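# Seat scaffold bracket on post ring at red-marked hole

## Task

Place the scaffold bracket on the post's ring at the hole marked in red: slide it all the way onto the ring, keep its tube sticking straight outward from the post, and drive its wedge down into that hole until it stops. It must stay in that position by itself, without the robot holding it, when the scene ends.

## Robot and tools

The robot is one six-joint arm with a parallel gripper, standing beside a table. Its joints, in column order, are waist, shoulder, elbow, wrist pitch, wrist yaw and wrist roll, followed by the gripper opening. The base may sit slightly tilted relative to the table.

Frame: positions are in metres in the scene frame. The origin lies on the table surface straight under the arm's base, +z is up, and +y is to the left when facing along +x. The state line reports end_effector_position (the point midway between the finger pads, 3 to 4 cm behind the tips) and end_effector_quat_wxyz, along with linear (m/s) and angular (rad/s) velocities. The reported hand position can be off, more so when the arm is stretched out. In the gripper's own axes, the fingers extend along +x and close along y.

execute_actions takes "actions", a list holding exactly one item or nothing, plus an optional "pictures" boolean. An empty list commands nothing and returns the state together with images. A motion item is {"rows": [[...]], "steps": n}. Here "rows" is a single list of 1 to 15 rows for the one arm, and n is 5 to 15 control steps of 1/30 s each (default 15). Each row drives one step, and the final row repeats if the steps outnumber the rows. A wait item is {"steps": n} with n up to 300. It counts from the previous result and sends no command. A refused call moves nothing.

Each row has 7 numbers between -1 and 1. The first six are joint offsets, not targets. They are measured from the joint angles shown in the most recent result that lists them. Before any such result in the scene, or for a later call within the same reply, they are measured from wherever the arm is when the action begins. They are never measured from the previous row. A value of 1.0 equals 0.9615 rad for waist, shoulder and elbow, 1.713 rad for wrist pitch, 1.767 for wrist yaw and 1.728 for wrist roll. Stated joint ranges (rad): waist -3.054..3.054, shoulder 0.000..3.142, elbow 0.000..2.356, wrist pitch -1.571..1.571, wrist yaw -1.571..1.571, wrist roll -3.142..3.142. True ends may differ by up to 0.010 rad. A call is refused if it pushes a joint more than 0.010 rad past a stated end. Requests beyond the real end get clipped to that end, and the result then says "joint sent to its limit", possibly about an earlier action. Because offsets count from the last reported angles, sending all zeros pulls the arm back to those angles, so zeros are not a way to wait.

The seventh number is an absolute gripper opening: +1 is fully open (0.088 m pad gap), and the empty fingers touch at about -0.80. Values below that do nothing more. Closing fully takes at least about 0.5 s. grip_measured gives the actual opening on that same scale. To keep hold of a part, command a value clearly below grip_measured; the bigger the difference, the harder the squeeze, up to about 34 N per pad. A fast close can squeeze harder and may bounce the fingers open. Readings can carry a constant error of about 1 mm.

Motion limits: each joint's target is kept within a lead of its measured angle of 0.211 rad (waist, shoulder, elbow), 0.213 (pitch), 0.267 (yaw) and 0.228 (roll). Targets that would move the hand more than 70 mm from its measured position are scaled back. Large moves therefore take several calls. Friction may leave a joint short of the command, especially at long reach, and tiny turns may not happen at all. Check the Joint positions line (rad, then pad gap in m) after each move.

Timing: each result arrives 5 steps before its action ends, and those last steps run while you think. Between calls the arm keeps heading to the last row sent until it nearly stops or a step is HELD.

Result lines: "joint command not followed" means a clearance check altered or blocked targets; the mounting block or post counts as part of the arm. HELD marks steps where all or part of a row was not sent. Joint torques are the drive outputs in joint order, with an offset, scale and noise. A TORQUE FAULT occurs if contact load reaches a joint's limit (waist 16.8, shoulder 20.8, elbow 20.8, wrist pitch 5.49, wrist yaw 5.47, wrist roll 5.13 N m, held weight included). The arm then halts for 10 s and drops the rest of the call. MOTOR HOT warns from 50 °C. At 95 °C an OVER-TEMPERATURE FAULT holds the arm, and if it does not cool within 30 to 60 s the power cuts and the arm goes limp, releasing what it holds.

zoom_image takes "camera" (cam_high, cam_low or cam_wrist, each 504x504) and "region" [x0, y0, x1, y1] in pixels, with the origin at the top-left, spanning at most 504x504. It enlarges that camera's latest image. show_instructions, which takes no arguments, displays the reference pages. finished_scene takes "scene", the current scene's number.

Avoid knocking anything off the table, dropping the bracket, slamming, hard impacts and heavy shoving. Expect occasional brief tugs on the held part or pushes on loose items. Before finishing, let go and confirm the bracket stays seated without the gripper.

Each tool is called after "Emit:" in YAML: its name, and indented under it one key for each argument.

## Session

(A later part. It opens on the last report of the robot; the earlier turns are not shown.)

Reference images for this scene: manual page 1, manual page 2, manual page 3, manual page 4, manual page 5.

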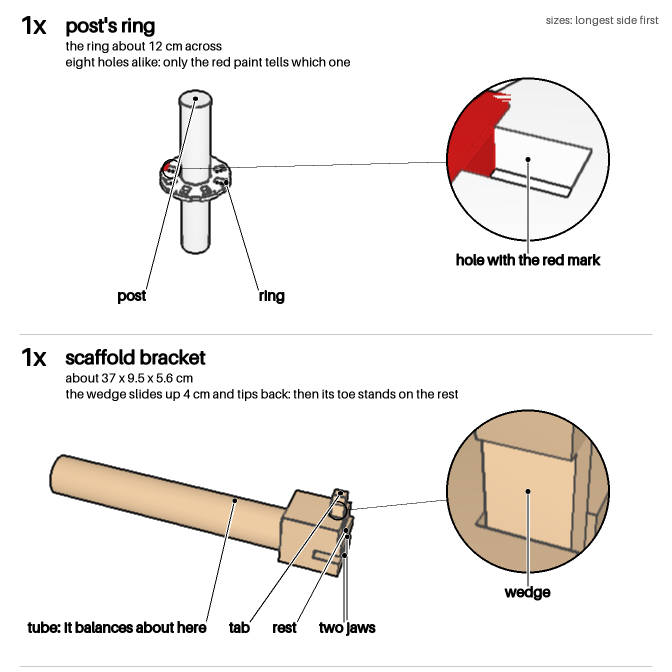

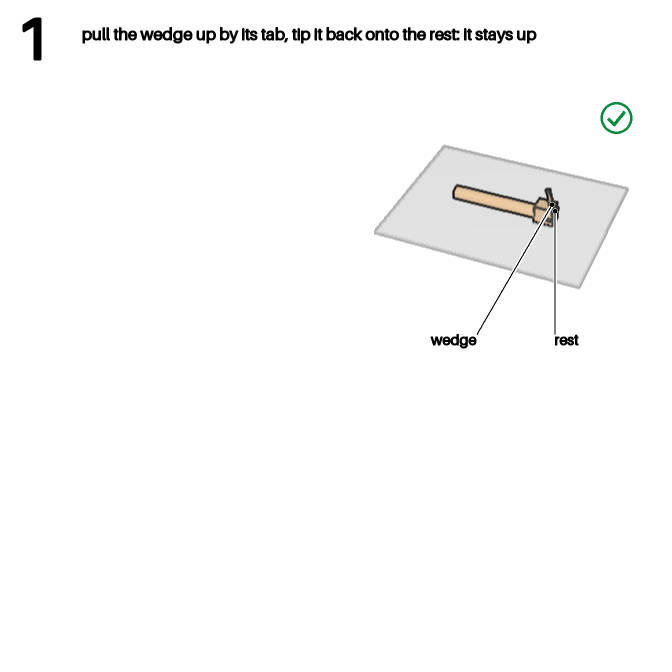

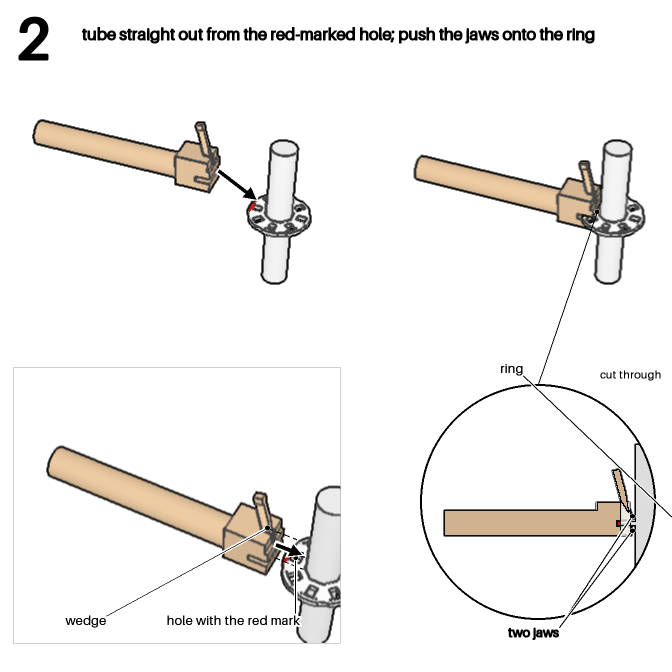

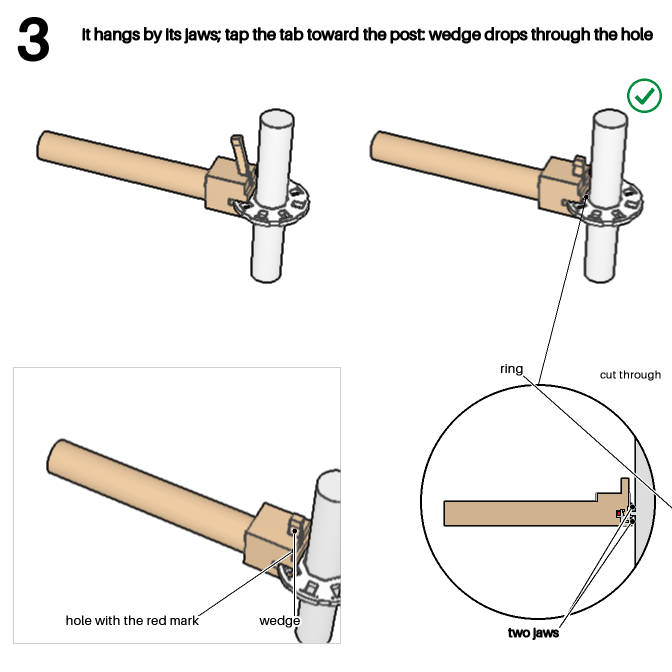

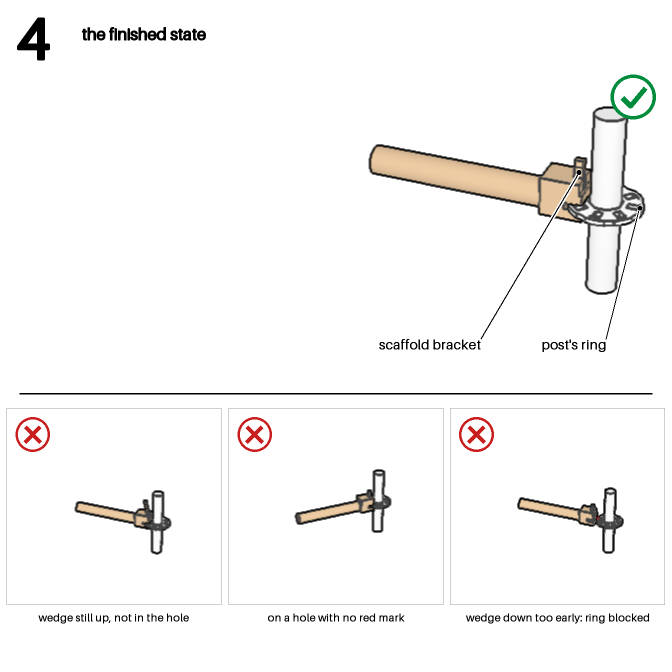

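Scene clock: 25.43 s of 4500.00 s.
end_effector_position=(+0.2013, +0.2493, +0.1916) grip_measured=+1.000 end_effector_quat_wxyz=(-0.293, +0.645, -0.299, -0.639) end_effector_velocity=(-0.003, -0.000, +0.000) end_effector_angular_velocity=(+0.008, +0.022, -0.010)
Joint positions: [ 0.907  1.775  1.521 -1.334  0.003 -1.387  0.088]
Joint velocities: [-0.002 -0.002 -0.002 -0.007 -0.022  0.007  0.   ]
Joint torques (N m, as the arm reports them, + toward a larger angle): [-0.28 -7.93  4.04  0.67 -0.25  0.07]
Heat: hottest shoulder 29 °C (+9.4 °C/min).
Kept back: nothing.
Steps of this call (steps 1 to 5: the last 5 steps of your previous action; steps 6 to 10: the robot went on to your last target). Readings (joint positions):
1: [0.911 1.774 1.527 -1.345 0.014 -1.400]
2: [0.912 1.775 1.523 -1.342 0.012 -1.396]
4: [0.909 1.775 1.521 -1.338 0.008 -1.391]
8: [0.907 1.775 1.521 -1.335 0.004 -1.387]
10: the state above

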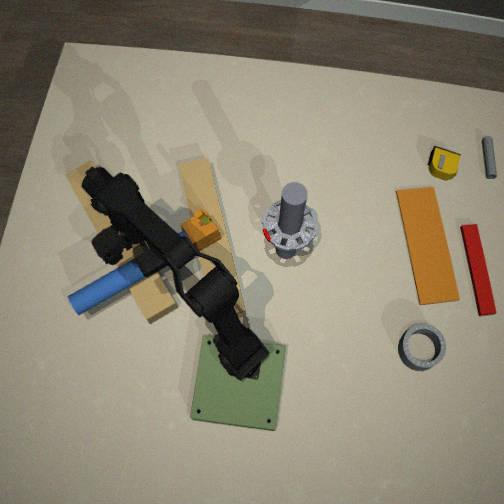

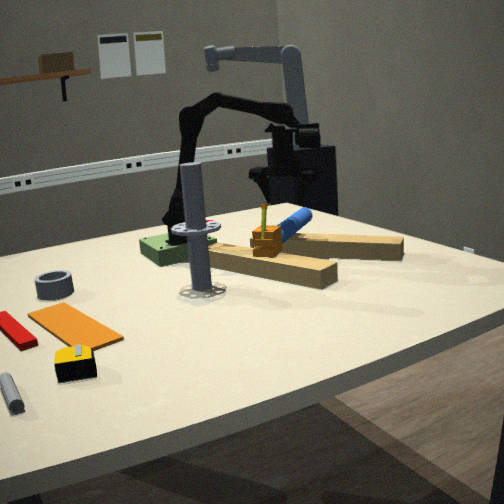

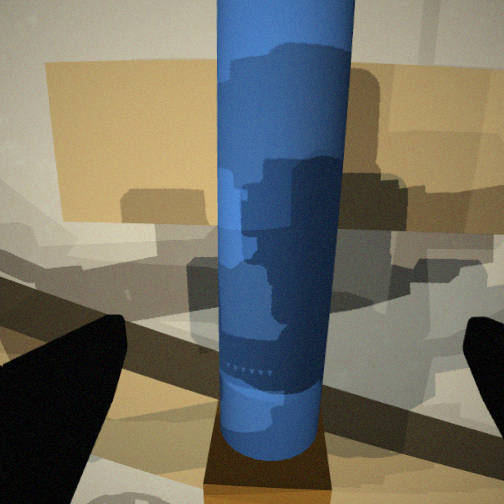

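Emit:
execute_actions:
  actions:
    - {"rows": [[0.008,-0.03,-0.05,0.02,0,0,1],[0.008,-0.03,-0.1,0.05,0,0,1],[0.008,-0.025,-0.16,0.085,0,0,1],[0.008,-0.015,-0.22,0.122,0,0,1],[0.008,-0.005,-0.27,0.153,0,0,1],[0.008,0.005,-0.31,0.178,0,0,1],[0.008,0.012,-0.335,0.194,0,0,1],[0.008,0.018,-0.352,0.204,0,0,1]], "steps": 15}

Emit:
execute_actions:
  actions:
    - {"steps": 10}
  pictures: true

Scene clock: 26.63 s of 4500.00 s.
end_effector_position=(+0.1925, +0.2402, +0.1119) grip_measured=+1.000 end_effector_quat_wxyz=(-0.287, +0.644, -0.302, -0.641) end_effector_velocity=(-0.060, -0.077, -0.201) end_effector_angular_velocity=(-0.336, +0.279, +0.002)
Joint positions: [ 0.912  1.788  1.215 -1.029  0.003 -1.387  0.088]
Joint velocities: [-0.002  0.237 -0.559  0.359 -0.007 -0.007  0.   ]
Joint torques (N m, as the arm reports them, + toward a larger angle): [ 0.2  -9.04  5.14  0.93 -0.13 -0.03]
Heat: hottest shoulder 29 °C (+9.0 °C/min).
Steps of this call (steps 1 to 26: the robot went on to your last target; steps 27 to 36: the first 10 steps of this action). Readings (joint positions):
27: [0.908 1.772 1.515 -1.326 0.003 -1.387]
28: [0.908 1.766 1.498 -1.305 0.003 -1.387]
30: [0.910 1.752 1.434 -1.233 0.003 -1.387]
34: [0.912 1.768 1.267 -1.068 0.003 -1.387]
36: the state above

Scene clock: 26.97 s of 4500.00 s.
end_effector_position=(+0.1928, +0.2405, +0.1034) grip_measured=+1.000 end_effector_quat_wxyz=(-0.289, +0.645, -0.300, -0.641) end_effector_velocity=(+0.006, +0.008, -0.001) end_effector_angular_velocity=(+0.041, -0.023, +0.005)
Joint positions: [ 0.912  1.796  1.189 -0.989  0.003 -1.387  0.088]
Joint velocities: [-0.002  0.002 -0.002  0.051 -0.007 -0.007  0.   ]
Joint torques (N m, as the arm reports them, + toward a larger angle): [ 0.14 -8.03  3.71  0.6  -0.11 -0.03]
Heat: hottest shoulder 30 °C (+11.1 °C/min).
Kept back: nothing.
Steps of this call (steps 1 to 5: the last 5 steps of your previous action; steps 6 to 10: the robot went on to your last target). Readings (joint positions):
1: [0.912 1.794 1.201 -1.018 0.003 -1.387]
2: [0.912 1.796 1.193 -1.009 0.003 -1.387]
4: [0.912 1.796 1.189 -0.997 0.003 -1.387]
8: [0.912 1.796 1.189 -0.990 0.003 -1.387]
10: the state above

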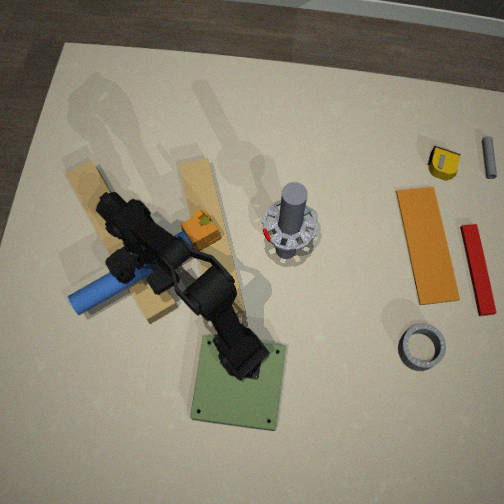

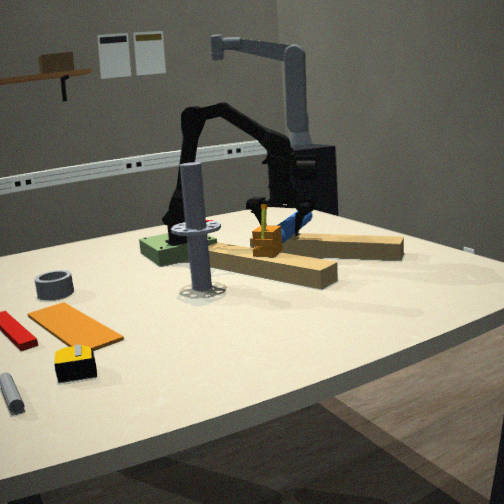

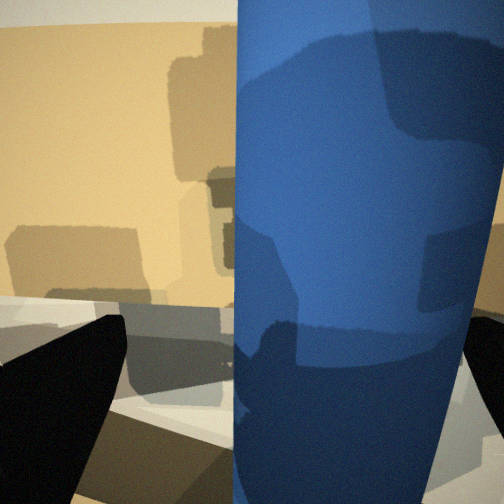

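Emit:
execute_actions:
  actions:
    - {"rows": [[0,0.02,0.025,-0.003,0,0,1],[0,0.04,0.05,-0.006,0,0,1],[0,0.044,0.045,0.0,0,0,1],[0,0.046,0.04,0.004,0,0,1]], "steps": 12}

Emit:
execute_actions:
  actions:
    - {"rows": [[0,0,0,0,0,0,0.6],[0,0,0,0,0,0,0.4],[0,0,0,0,0,0,0.2],[0,0,0,0,0,0,0.0],[0,0,0,0,0,0,-0.3]], "steps": 15}
  pictures: true

Scene clock: 27.43 s of 4500.00 s.
end_effector_position=(+0.1979, +0.2469, +0.1014) grip_measured=+1.000 end_effector_quat_wxyz=(-0.290, +0.645, -0.300, -0.640) end_effector_velocity=(-0.005, -0.006, -0.020) end_effector_angular_velocity=(-0.066, +0.062, -0.010)
Joint positions: [ 0.912  1.826  1.219 -0.986  0.003 -1.387  0.088]
Joint velocities: [-0.002  0.071  0.002 -0.022 -0.007  0.007  0.   ]
Joint torques (N m, as the arm reports them, + toward a larger angle): [-0.15 -6.95  4.91  0.62 -0.13 -0.02]
Heat: hottest shoulder 30 °C (+10.9 °C/min).
Steps of this call (steps 1 to 7: the robot went on to your last target; steps 8 to 14: the first 7 steps of this action). Readings (joint positions):
8: [0.912 1.797 1.190 -0.988 0.003 -1.387]
9: [0.912 1.802 1.196 -0.991 0.003 -1.387]
11: [0.912 1.815 1.212 -0.990 0.003 -1.387]
14: the state above

Scene clock: 27.93 s of 4500.00 s.
end_effector_position=(+0.1982, +0.2474, +0.1001) grip_measured=+0.239 end_effector_quat_wxyz=(-0.289, +0.645, -0.300, -0.641) end_effector_velocity=(+0.000, -0.003, +0.000) end_effector_angular_velocity=(-0.010, -0.001, +0.005)
Joint positions: [ 0.913  1.831  1.219 -0.983  0.003 -1.387  0.051]
Joint velocities: [-0.002 -0.002 -0.002 -0.007  0.007 -0.007  0.   ]
Joint torques (N m, as the arm reports them, + toward a larger angle): [-0.09 -7.92  4.2   0.3  -0.14  0.  ]
Heat: hottest shoulder 30 °C (+10.7 °C/min).
Steps of this call (steps 1 to 5: the last 5 steps of your previous action; steps 6 to 15: the first 10 steps of this action, its rows measured from where the robot was after step 5). Readings (joint positions):
5: [0.912 1.831 1.219 -0.986 0.003 -1.387]
6: [0.912 1.831 1.219 -0.986 0.003 -1.387]
7: [0.912 1.831 1.219 -0.986 0.003 -1.387]
9: [0.912 1.831 1.219 -0.986 0.003 -1.387]
13: [0.913 1.831 1.219 -0.983 0.003 -1.387]
15: the state above

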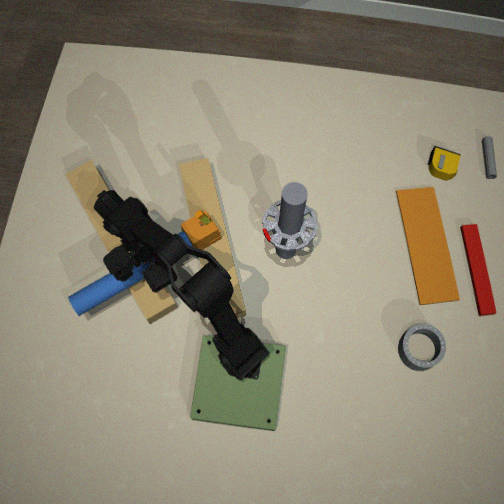

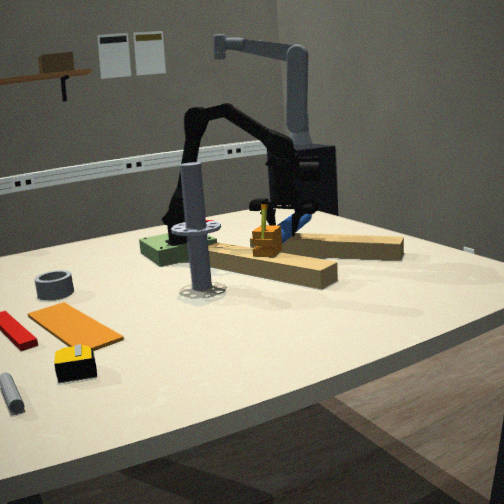

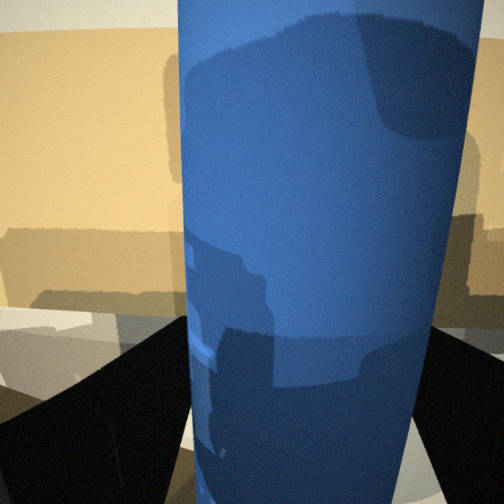

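Emit:
execute_actions:
  actions:
    - {"rows": [[0,-0.02,0,-0.01,0,0,-0.3],[0,-0.05,-0.005,-0.022,0,0,-0.3],[0,-0.08,-0.012,-0.035,0,0,-0.3],[-0.01,-0.115,-0.02,-0.05,0,0.007,-0.3],[-0.02,-0.15,-0.03,-0.064,0,0.014,-0.3],[-0.03,-0.185,-0.04,-0.078,0,0.021,-0.3],[-0.04,-0.22,-0.05,-0.092,0,0.028,-0.3],[-0.05,-0.255,-0.06,-0.106,0,0.036,-0.3],[-0.06,-0.29,-0.07,-0.12,0,0.043,-0.3],[-0.07,-0.32,-0.08,-0.132,0,0.05,-0.3],[-0.08,-0.35,-0.088,-0.144,0,0.057,-0.3],[-0.09,-0.375,-0.096,-0.154,0,0.065,-0.3],[-0.101,-0.392,-0.102,-0.161,0,0.073,-0.3],[-0.101,-0.4025,-0.105,-0.165,0,0.073,-0.3]], "steps": 15}

Emit:
execute_actions:
  actions:
    - {"steps": 14}
  pictures: true

Emit:
zoom_image:
  camera: "cam_high"
  region: [200, 160, 340, 300]

Emit:
zoom_image:
  camera: "cam_low"
  region: [150, 140, 310, 300]

Scene clock: 29.63 s of 4500.00 s.
end_effector_position=(+0.1764, +0.2039, +0.1445) grip_measured=+0.239 end_effector_quat_wxyz=(-0.315, +0.627, -0.335, -0.628) end_effector_velocity=(-0.063, -0.200, +0.223) end_effector_angular_velocity=(+0.152, -0.110, -0.654)
Joint positions: [ 0.872  1.621  1.16  -1.149 -0.001 -1.331  0.051]
Joint velocities: [-0.325 -1.053 -0.188 -0.681 -0.022  0.33  -0.   ]
Joint torques (N m, as the arm reports them, + toward a larger angle): [-0.31 -8.36  4.3  -0.06  0.05  0.06]
Heat: hottest shoulder 30 °C (+10.1 °C/min).
Steps of this call (steps 1 to 5: the last 5 steps of your previous action; steps 6 to 15: the robot went on to your last target; steps 16 to 41: nothing new was sent; steps 42 to 51: the first 10 steps of this action). Readings (joint positions):
42: [0.913 1.830 1.219 -0.983 0.003 -1.386]
43: [0.913 1.826 1.219 -0.985 0.003 -1.386]
45: [0.912 1.805 1.211 -1.013 0.000 -1.386]
49: [0.892 1.692 1.174 -1.107 -0.001 -1.354]
51: the state above

Scene clock: 30.10 s of 4500.00 s.
end_effector_position=(+0.1610, +0.1674, +0.1711) grip_measured=+0.238 end_effector_quat_wxyz=(-0.353, +0.606, -0.372, -0.608) end_effector_velocity=(-0.006, -0.002, +0.001) end_effector_angular_velocity=(+0.003, +0.028, -0.010)
Joint positions: [ 0.818  1.461  1.114 -1.261 -0.002 -1.264  0.051]
Joint velocities: [-0.002 -0.007 -0.002 -0.022 -0.022  0.007  0.   ]
Joint torques (N m, as the arm reports them, + toward a larger angle): [-0.34 -7.32  5.01  0.07  0.06  0.07]
Heat: hottest shoulder 30 °C (+10.0 °C/min).
Kept back: nothing.
Steps of this call (steps 1 to 5: the last 5 steps of your previous action; steps 6 to 14: the robot went on to your last target). Readings (joint positions):
1: [0.861 1.587 1.154 -1.171 -0.001 -1.319]
2: [0.851 1.555 1.147 -1.192 -0.001 -1.307]
4: [0.831 1.502 1.134 -1.230 -0.001 -1.283]
8: [0.818 1.463 1.119 -1.255 -0.002 -1.267]
14: the state above

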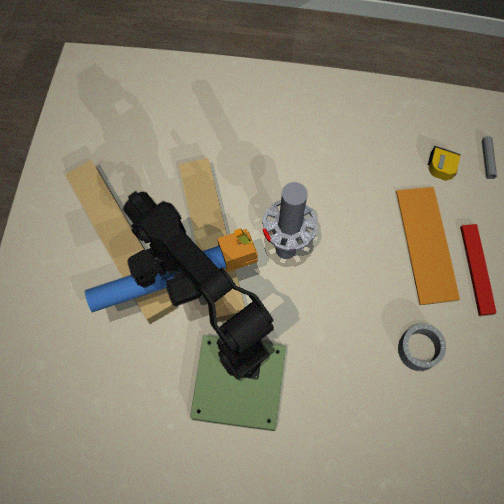

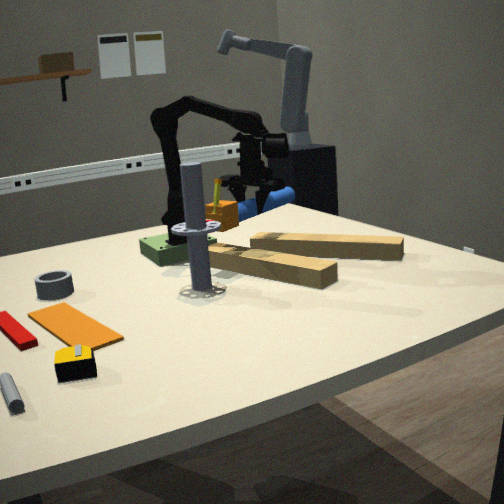

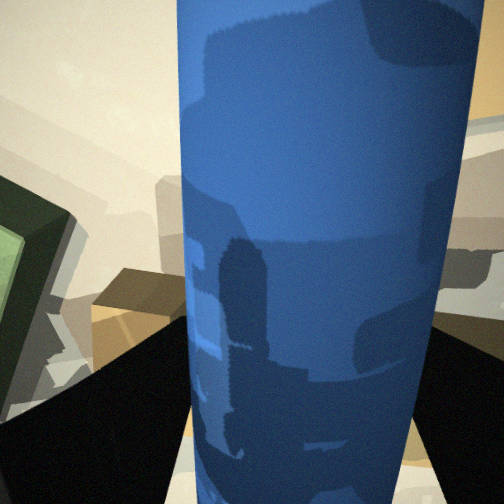

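Region (200, 160, 340, 300) of cam_high's 504x504 image, scaled by 3.600, with more detail than that image has.

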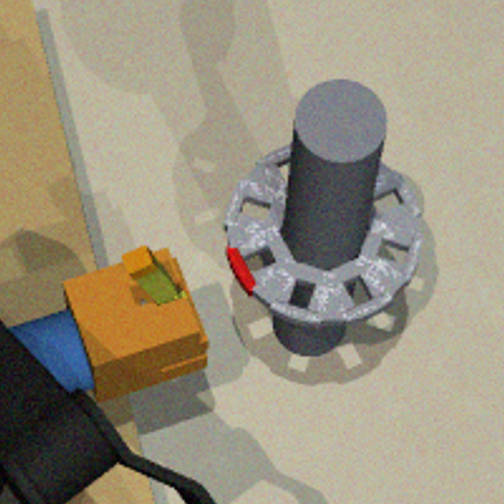

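Region (150, 140, 310, 300) of cam_low's 504x504 image, scaled by 3.150, with more detail than that image has.

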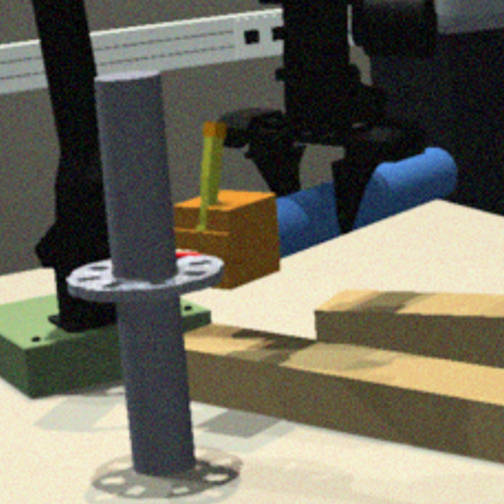

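Emit:
execute_actions:
  actions: []
  pictures: true

Scene clock: 30.70 s of 4500.00 s.
end_effector_position=(+0.1610, +0.1674, +0.1714) grip_measured=+0.238 end_effector_quat_wxyz=(-0.354, +0.606, -0.372, -0.608) end_effector_velocity=(-0.002, -0.001, -0.000) end_effector_angular_velocity=(-0.000, +0.011, +0.005)
Joint positions: [ 0.818  1.46   1.114 -1.261 -0.002 -1.263  0.051]
Joint velocities: [-0.002 -0.002 -0.002 -0.007 -0.007 -0.007 -0.   ]
Joint torques (N m, as the arm reports them, + toward a larger angle): [-0.33 -7.31  4.87  0.03  0.08  0.06]
Heat: hottest shoulder 30 °C (+9.8 °C/min).
Kept back: nothing.
Steps of this call (steps 1 to 18: the robot went on to your last target). Readings (joint positions):
1: [0.818 1.461 1.114 -1.261 -0.002 -1.263]
2: [0.818 1.461 1.114 -1.261 -0.002 -1.263]
4: [0.818 1.461 1.114 -1.261 -0.002 -1.263]
8: [0.818 1.460 1.114 -1.261 -0.002 -1.263]
18: the state above

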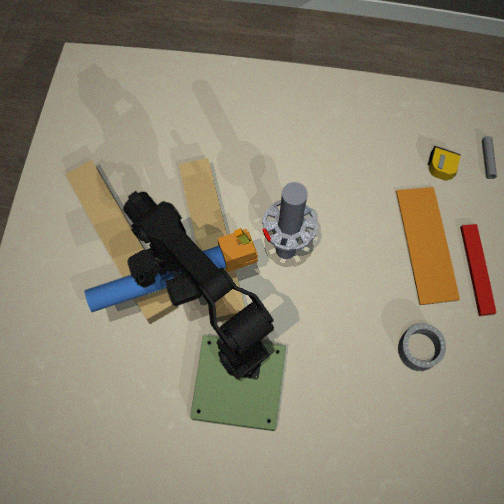

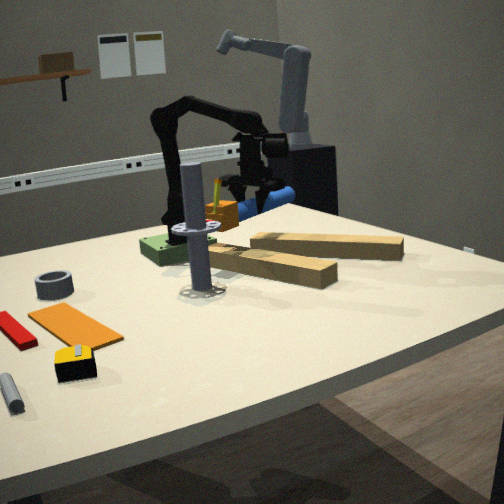

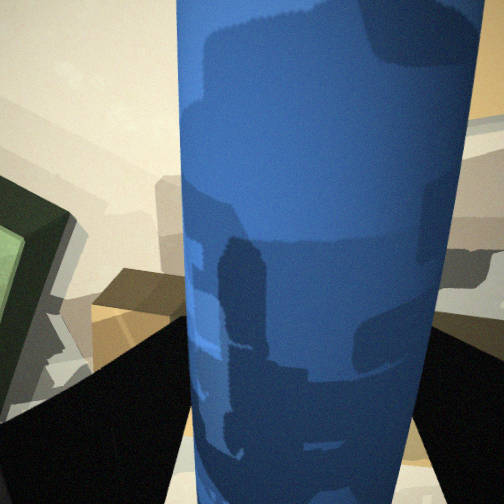

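Emit:
zoom_image:
  camera: "cam_low"
  region: [150, 160, 310, 280]

Emit:
zoom_image:
  camera: "cam_high"
  region: [180, 170, 340, 290]

Region (150, 160, 310, 280) of cam_low's 504x504 image, scaled by 3.150, with more detail than that image has; it fills the top 378 rows of this view, and the rest is white.

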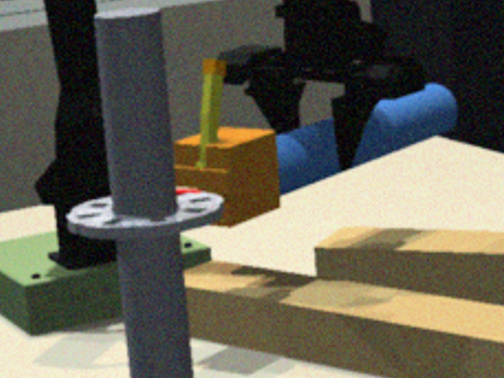

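Region (180, 170, 340, 290) of cam_high's 504x504 image, scaled by 3.150, with more detail than that image has; it fills the top 378 rows of this view, and the rest is white.

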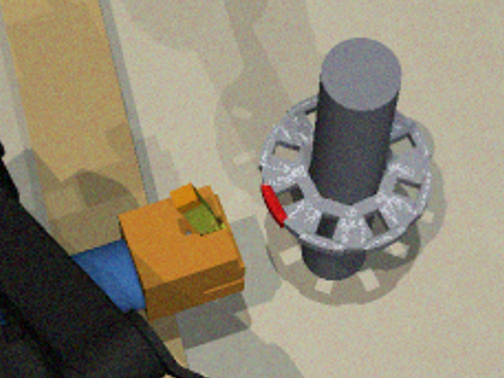

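Emit:
execute_actions:
  actions:
    - {"rows": [[-0.102, 0.046, -0.023, 0.0385, 0, -0.057, -0.3]], "steps": 15}
  pictures: true

Scene clock: 33.40 s of 4500.00 s.
end_effector_position=(+0.1814, +0.1555, +0.1533) grip_measured=+0.237 end_effector_quat_wxyz=(-0.350, +0.602, -0.377, -0.611) end_effector_velocity=(+0.009, +0.007, +0.001) end_effector_angular_velocity=(+0.044, -0.037, +0.044)
Joint positions: [ 0.722  1.51   1.085 -1.199 -0.003 -1.357  0.051]
Joint velocities: [-0.007 -0.002  0.002  0.051 -0.007 -0.051 -0.   ]
Joint torques (N m, as the arm reports them, + toward a larger angle): [-0.25 -6.25  5.11  0.48 -0.09 -0.07]
Heat: hottest shoulder 30 °C (+9.0 °C/min).
Steps of this call (steps 1 to 15: the robot went on to your last target; steps 16 to 71: nothing new was sent; steps 72 to 81: the first 10 steps of this action). Readings (joint positions):
72: [0.809 1.465 1.111 -1.257 -0.008 -1.281]
73: [0.787 1.471 1.106 -1.239 -0.013 -1.310]
75: [0.746 1.492 1.098 -1.205 -0.005 -1.336]
79: [0.722 1.510 1.085 -1.201 -0.002 -1.354]
81: the state above

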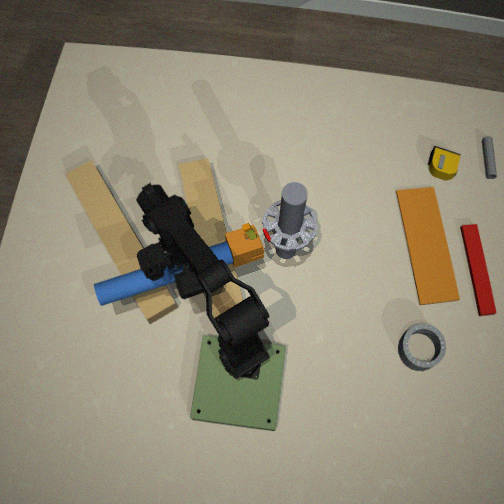

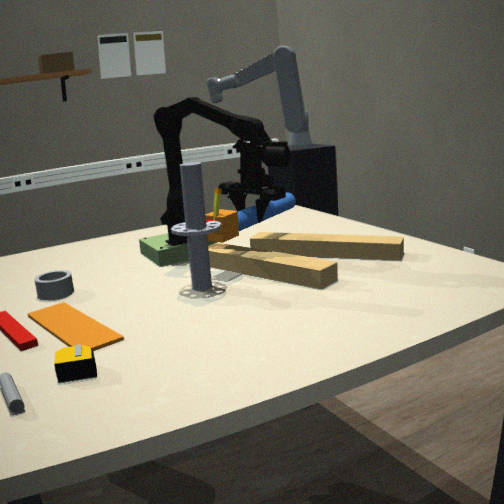

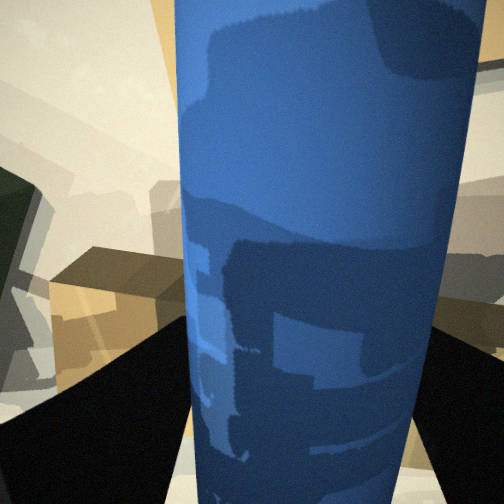

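Emit:
zoom_image:
  camera: "cam_low"
  region: [170, 180, 270, 255]

Emit:
zoom_image:
  camera: "cam_high"
  region: [210, 195, 310, 270]

Region (170, 180, 270, 255) of cam_low's 504x504 image, scaled by 5.040, with more detail than that image has; it fills the top 378 rows of this view, and the rest is white.

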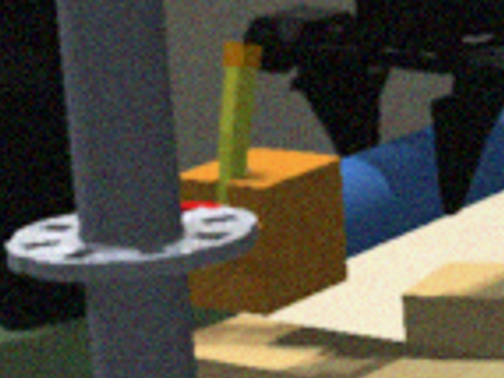

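Region (210, 195, 310, 270) of cam_high's 504x504 image, scaled by 5.040, with more detail than that image has; it fills the top 378 rows of this view, and the rest is white.

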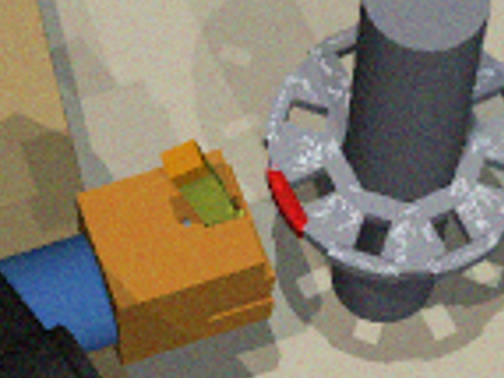

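Emit:
show_instructions:

Reference images for this scene: manual page 1, manual page 2, manual page 3, manual page 4, manual page 5.

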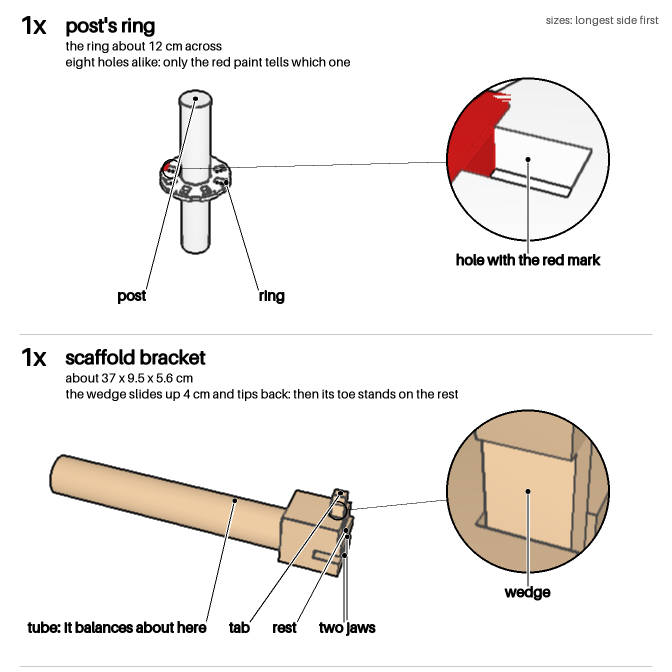

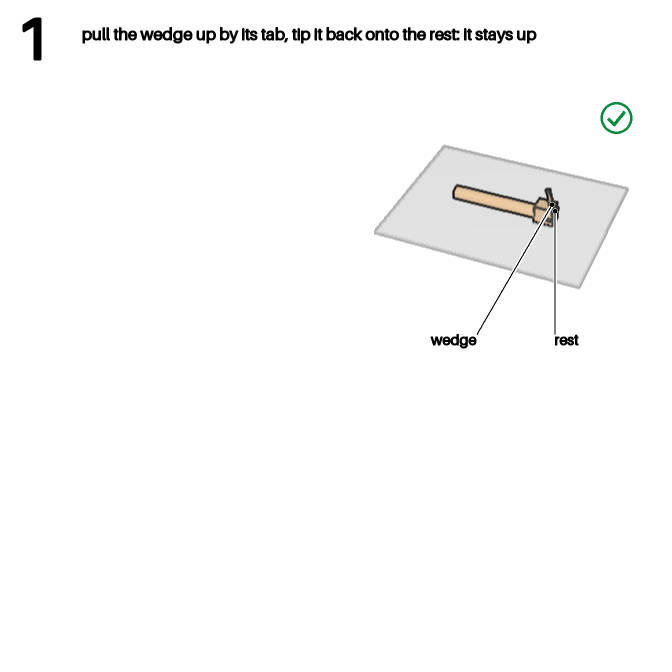

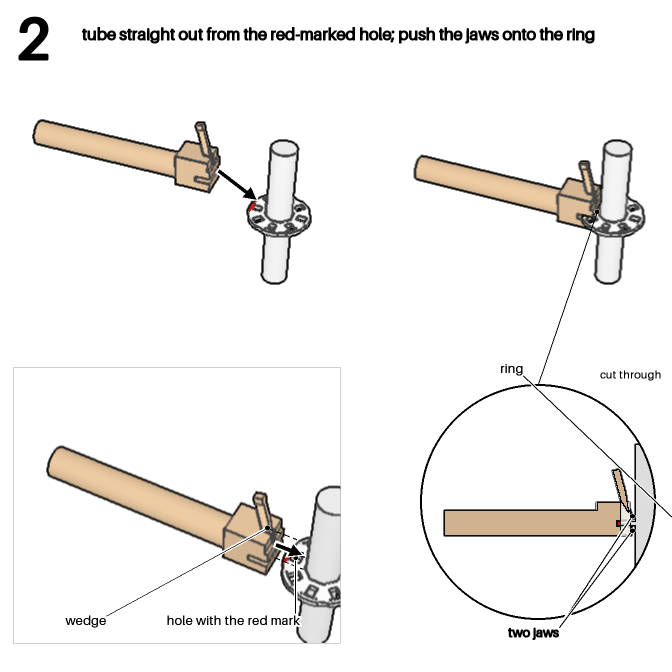

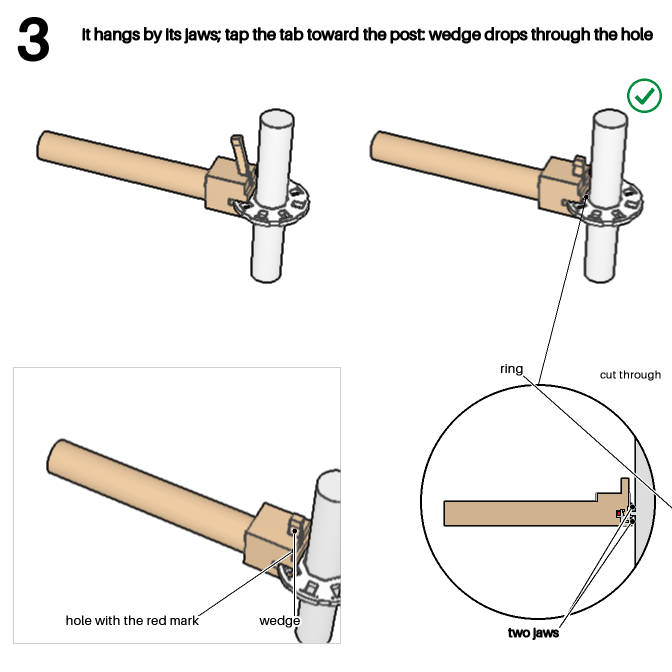

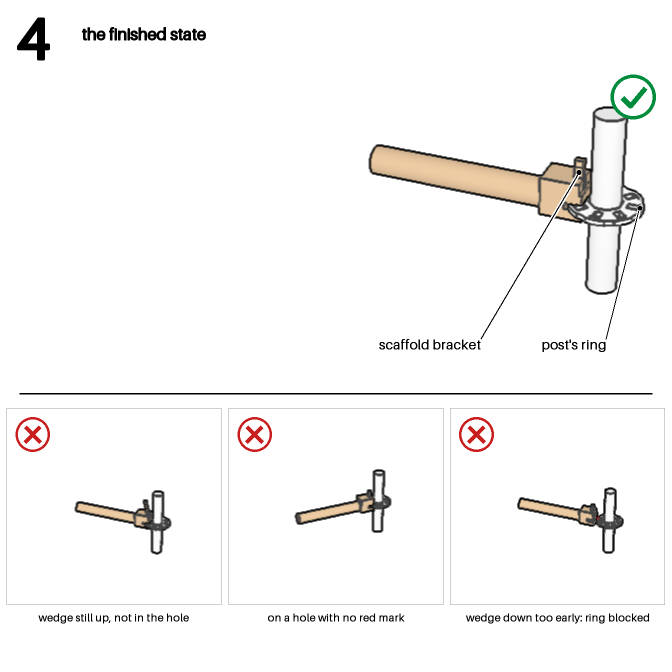

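Emit:
execute_actions:
  actions:
    - {"rows": [[-0.006, 0.008, 0.09, -0.038, 0, -0.003, -0.3]], "steps": 15}
  pictures: true

Emit:
zoom_image:
  camera: "cam_low"
  region: [170, 180, 270, 255]

Emit:
zoom_image:
  camera: "cam_high"
  region: [210, 195, 310, 270]

Scene clock: 35.47 s of 4500.00 s.
end_effector_position=(+0.1851, +0.1580, +0.1675) grip_measured=+0.237 end_effector_quat_wxyz=(-0.349, +0.602, -0.378, -0.612) end_effector_velocity=(-0.009, -0.008, +0.000) end_effector_angular_velocity=(-0.028, +0.044, -0.015)
Joint positions: [ 0.719  1.521  1.152 -1.258 -0.004 -1.361  0.051]
Joint velocities: [-0.007 -0.002 -0.002 -0.051 -0.007  0.007 -0.   ]
Joint torques (N m, as the arm reports them, + toward a larger angle): [-0.42 -6.32  6.14  0.08 -0.06 -0.06]
Heat: hottest shoulder 30 °C (+8.5 °C/min).
Steps of this call (steps 1 to 5: the last 5 steps of your previous action; steps 6 to 15: the robot went on to your last target; steps 16 to 52: nothing new was sent; steps 53 to 62: the first 10 steps of this action). Readings (joint positions):
53: [0.722 1.512 1.093 -1.205 -0.003 -1.361]
54: [0.721 1.519 1.108 -1.227 -0.004 -1.361]
56: [0.720 1.521 1.130 -1.242 -0.004 -1.361]
60: [0.719 1.521 1.152 -1.253 -0.004 -1.361]
62: the state above

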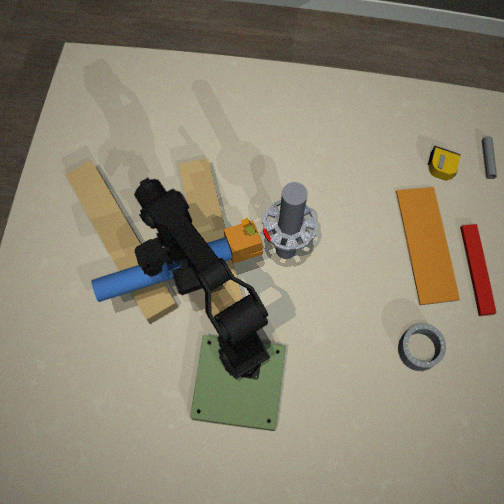

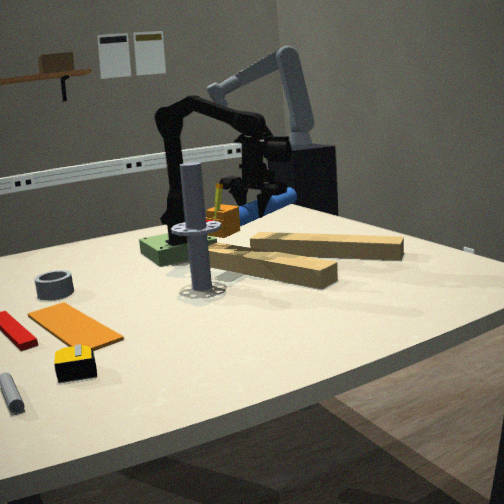

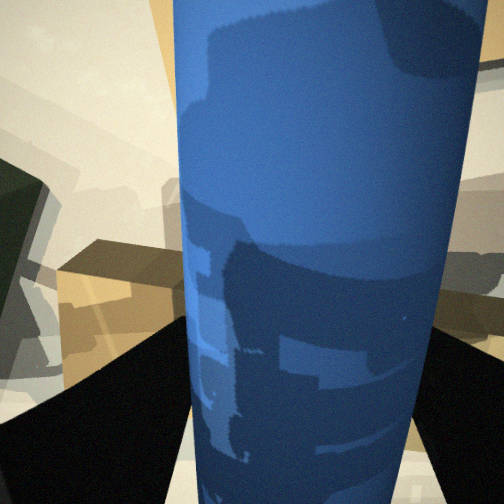

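Region (170, 180, 270, 255) of cam_low's 504x504 image, scaled by 5.040, with more detail than that image has; it fills the top 378 rows of this view, and the rest is white.

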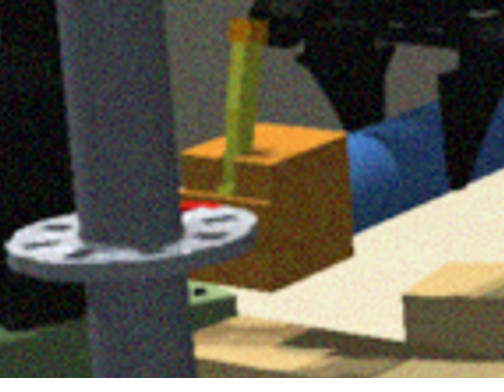

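Region (210, 195, 310, 270) of cam_high's 504x504 image, scaled by 5.040, with more detail than that image has; it fills the top 378 rows of this view, and the rest is white.

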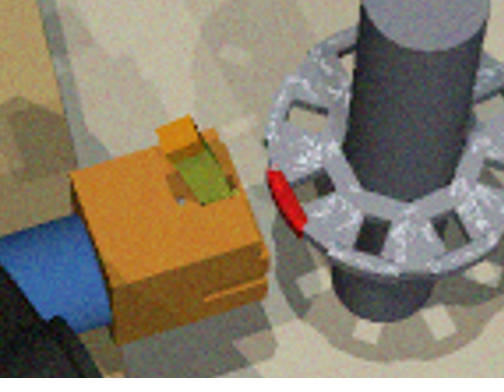

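Emit:
execute_actions:
  actions:
    - {"rows": [[0, 0.004, 0.045, -0.02, 0, 0, -0.3]], "steps": 15}

Emit:
execute_actions:
  actions:
    - {"steps": 10}
  pictures: true

Emit:
zoom_image:
  camera: "cam_low"
  region: [170, 180, 270, 255]

Emit:
zoom_image:
  camera: "cam_high"
  region: [210, 195, 310, 270]

Scene clock: 36.03 s of 4500.00 s.
end_effector_position=(+0.1848, +0.1580, +0.1720) grip_measured=+0.237 end_effector_quat_wxyz=(-0.345, +0.600, -0.381, -0.613) end_effector_velocity=(-0.010, -0.003, -0.003) end_effector_angular_velocity=(-0.016, +0.054, +0.008)
Joint positions: [ 0.719  1.528  1.176 -1.286 -0.006 -1.361  0.051]
Joint velocities: [ 0.002  0.007 -0.007 -0.037 -0.022 -0.007 -0.   ]
Joint torques (N m, as the arm reports them, + toward a larger angle): [-0.09 -6.07  6.26 -0.03 -0.11  0.  ]
Heat: hottest shoulder 30 °C (+8.3 °C/min).
Steps of this call (steps 1 to 5: the last 5 steps of your previous action; steps 6 to 7: the robot went on to your last target; steps 8 to 17: the first 10 steps of this action). Readings (joint positions):
8: [0.719 1.523 1.156 -1.263 -0.005 -1.361]
9: [0.719 1.526 1.162 -1.273 -0.005 -1.361]
11: [0.719 1.527 1.169 -1.280 -0.005 -1.361]
15: [0.719 1.527 1.175 -1.285 -0.006 -1.361]
17: the state above

Scene clock: 36.37 s of 4500.00 s.
end_effector_position=(+0.1847, +0.1579, +0.1718) grip_measured=+0.237 end_effector_quat_wxyz=(-0.345, +0.599, -0.382, -0.613) end_effector_velocity=(+0.002, -0.001, -0.000) end_effector_angular_velocity=(-0.001, -0.010, +0.005)
Joint positions: [ 0.719  1.528  1.176 -1.287 -0.006 -1.361  0.051]
Joint velocities: [-0.002 -0.002 -0.002  0.007  0.007 -0.007 -0.001]
Joint torques (N m, as the arm reports them, + toward a larger angle): [-0.08 -6.19  6.28 -0.04 -0.11 -0.03]
Heat: hottest shoulder 30 °C (+8.2 °C/min).
Kept back: nothing.
Steps of this call (steps 1 to 5: the last 5 steps of your previous action; steps 6 to 10: the robot went on to your last target). Readings (joint positions):
1: [0.719 1.528 1.176 -1.286 -0.006 -1.361]
2: [0.719 1.528 1.176 -1.286 -0.006 -1.361]
4: [0.719 1.528 1.176 -1.286 -0.006 -1.361]
8: [0.719 1.528 1.176 -1.287 -0.006 -1.361]
10: the state above

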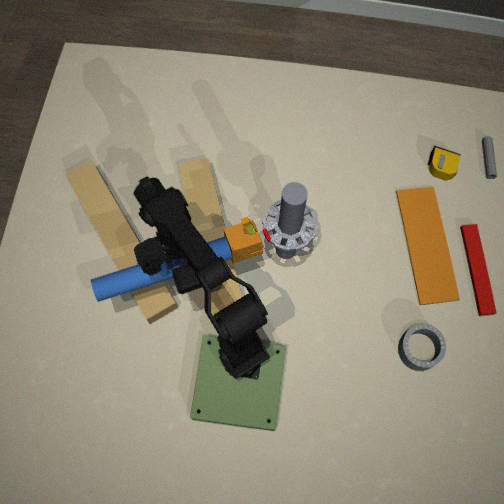

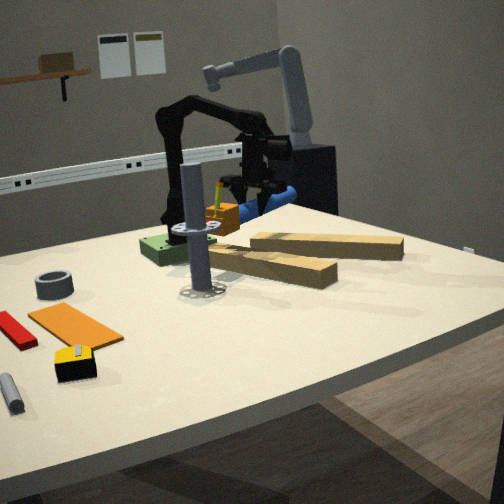

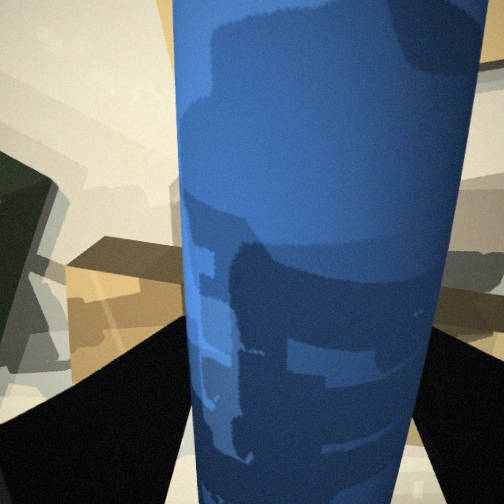

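Region (170, 180, 270, 255) of cam_low's 504x504 image, scaled by 5.040, with more detail than that image has; it fills the top 378 rows of this view, and the rest is white.

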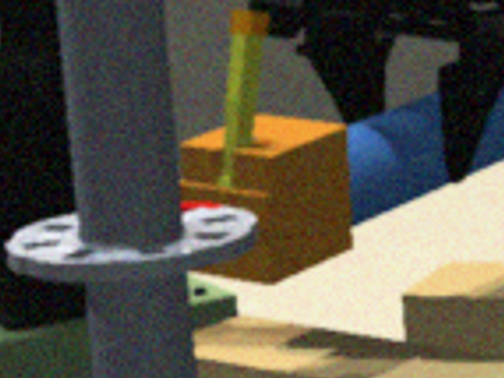

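Region (210, 195, 310, 270) of cam_high's 504x504 image, scaled by 5.040, with more detail than that image has; it fills the top 378 rows of this view, and the rest is white.

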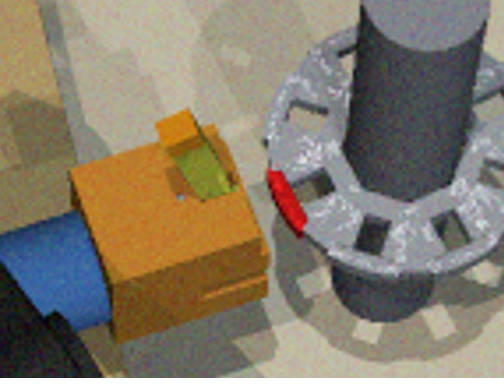

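Emit:
zoom_image:
  camera: "cam_low"
  region: [200, 200, 250, 240]

Region (200, 200, 250, 240) of cam_low's 504x504 image, scaled by 10.080, with more detail than that image has; it fills the top 403 rows of this view, and the rest is white.

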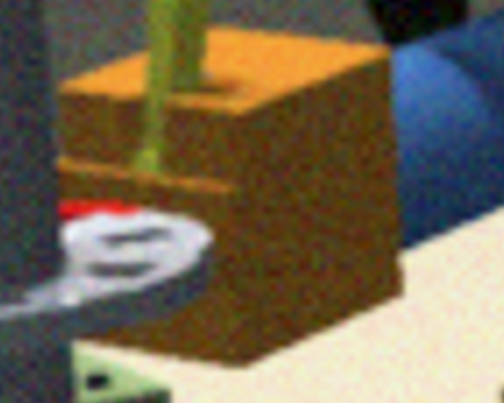

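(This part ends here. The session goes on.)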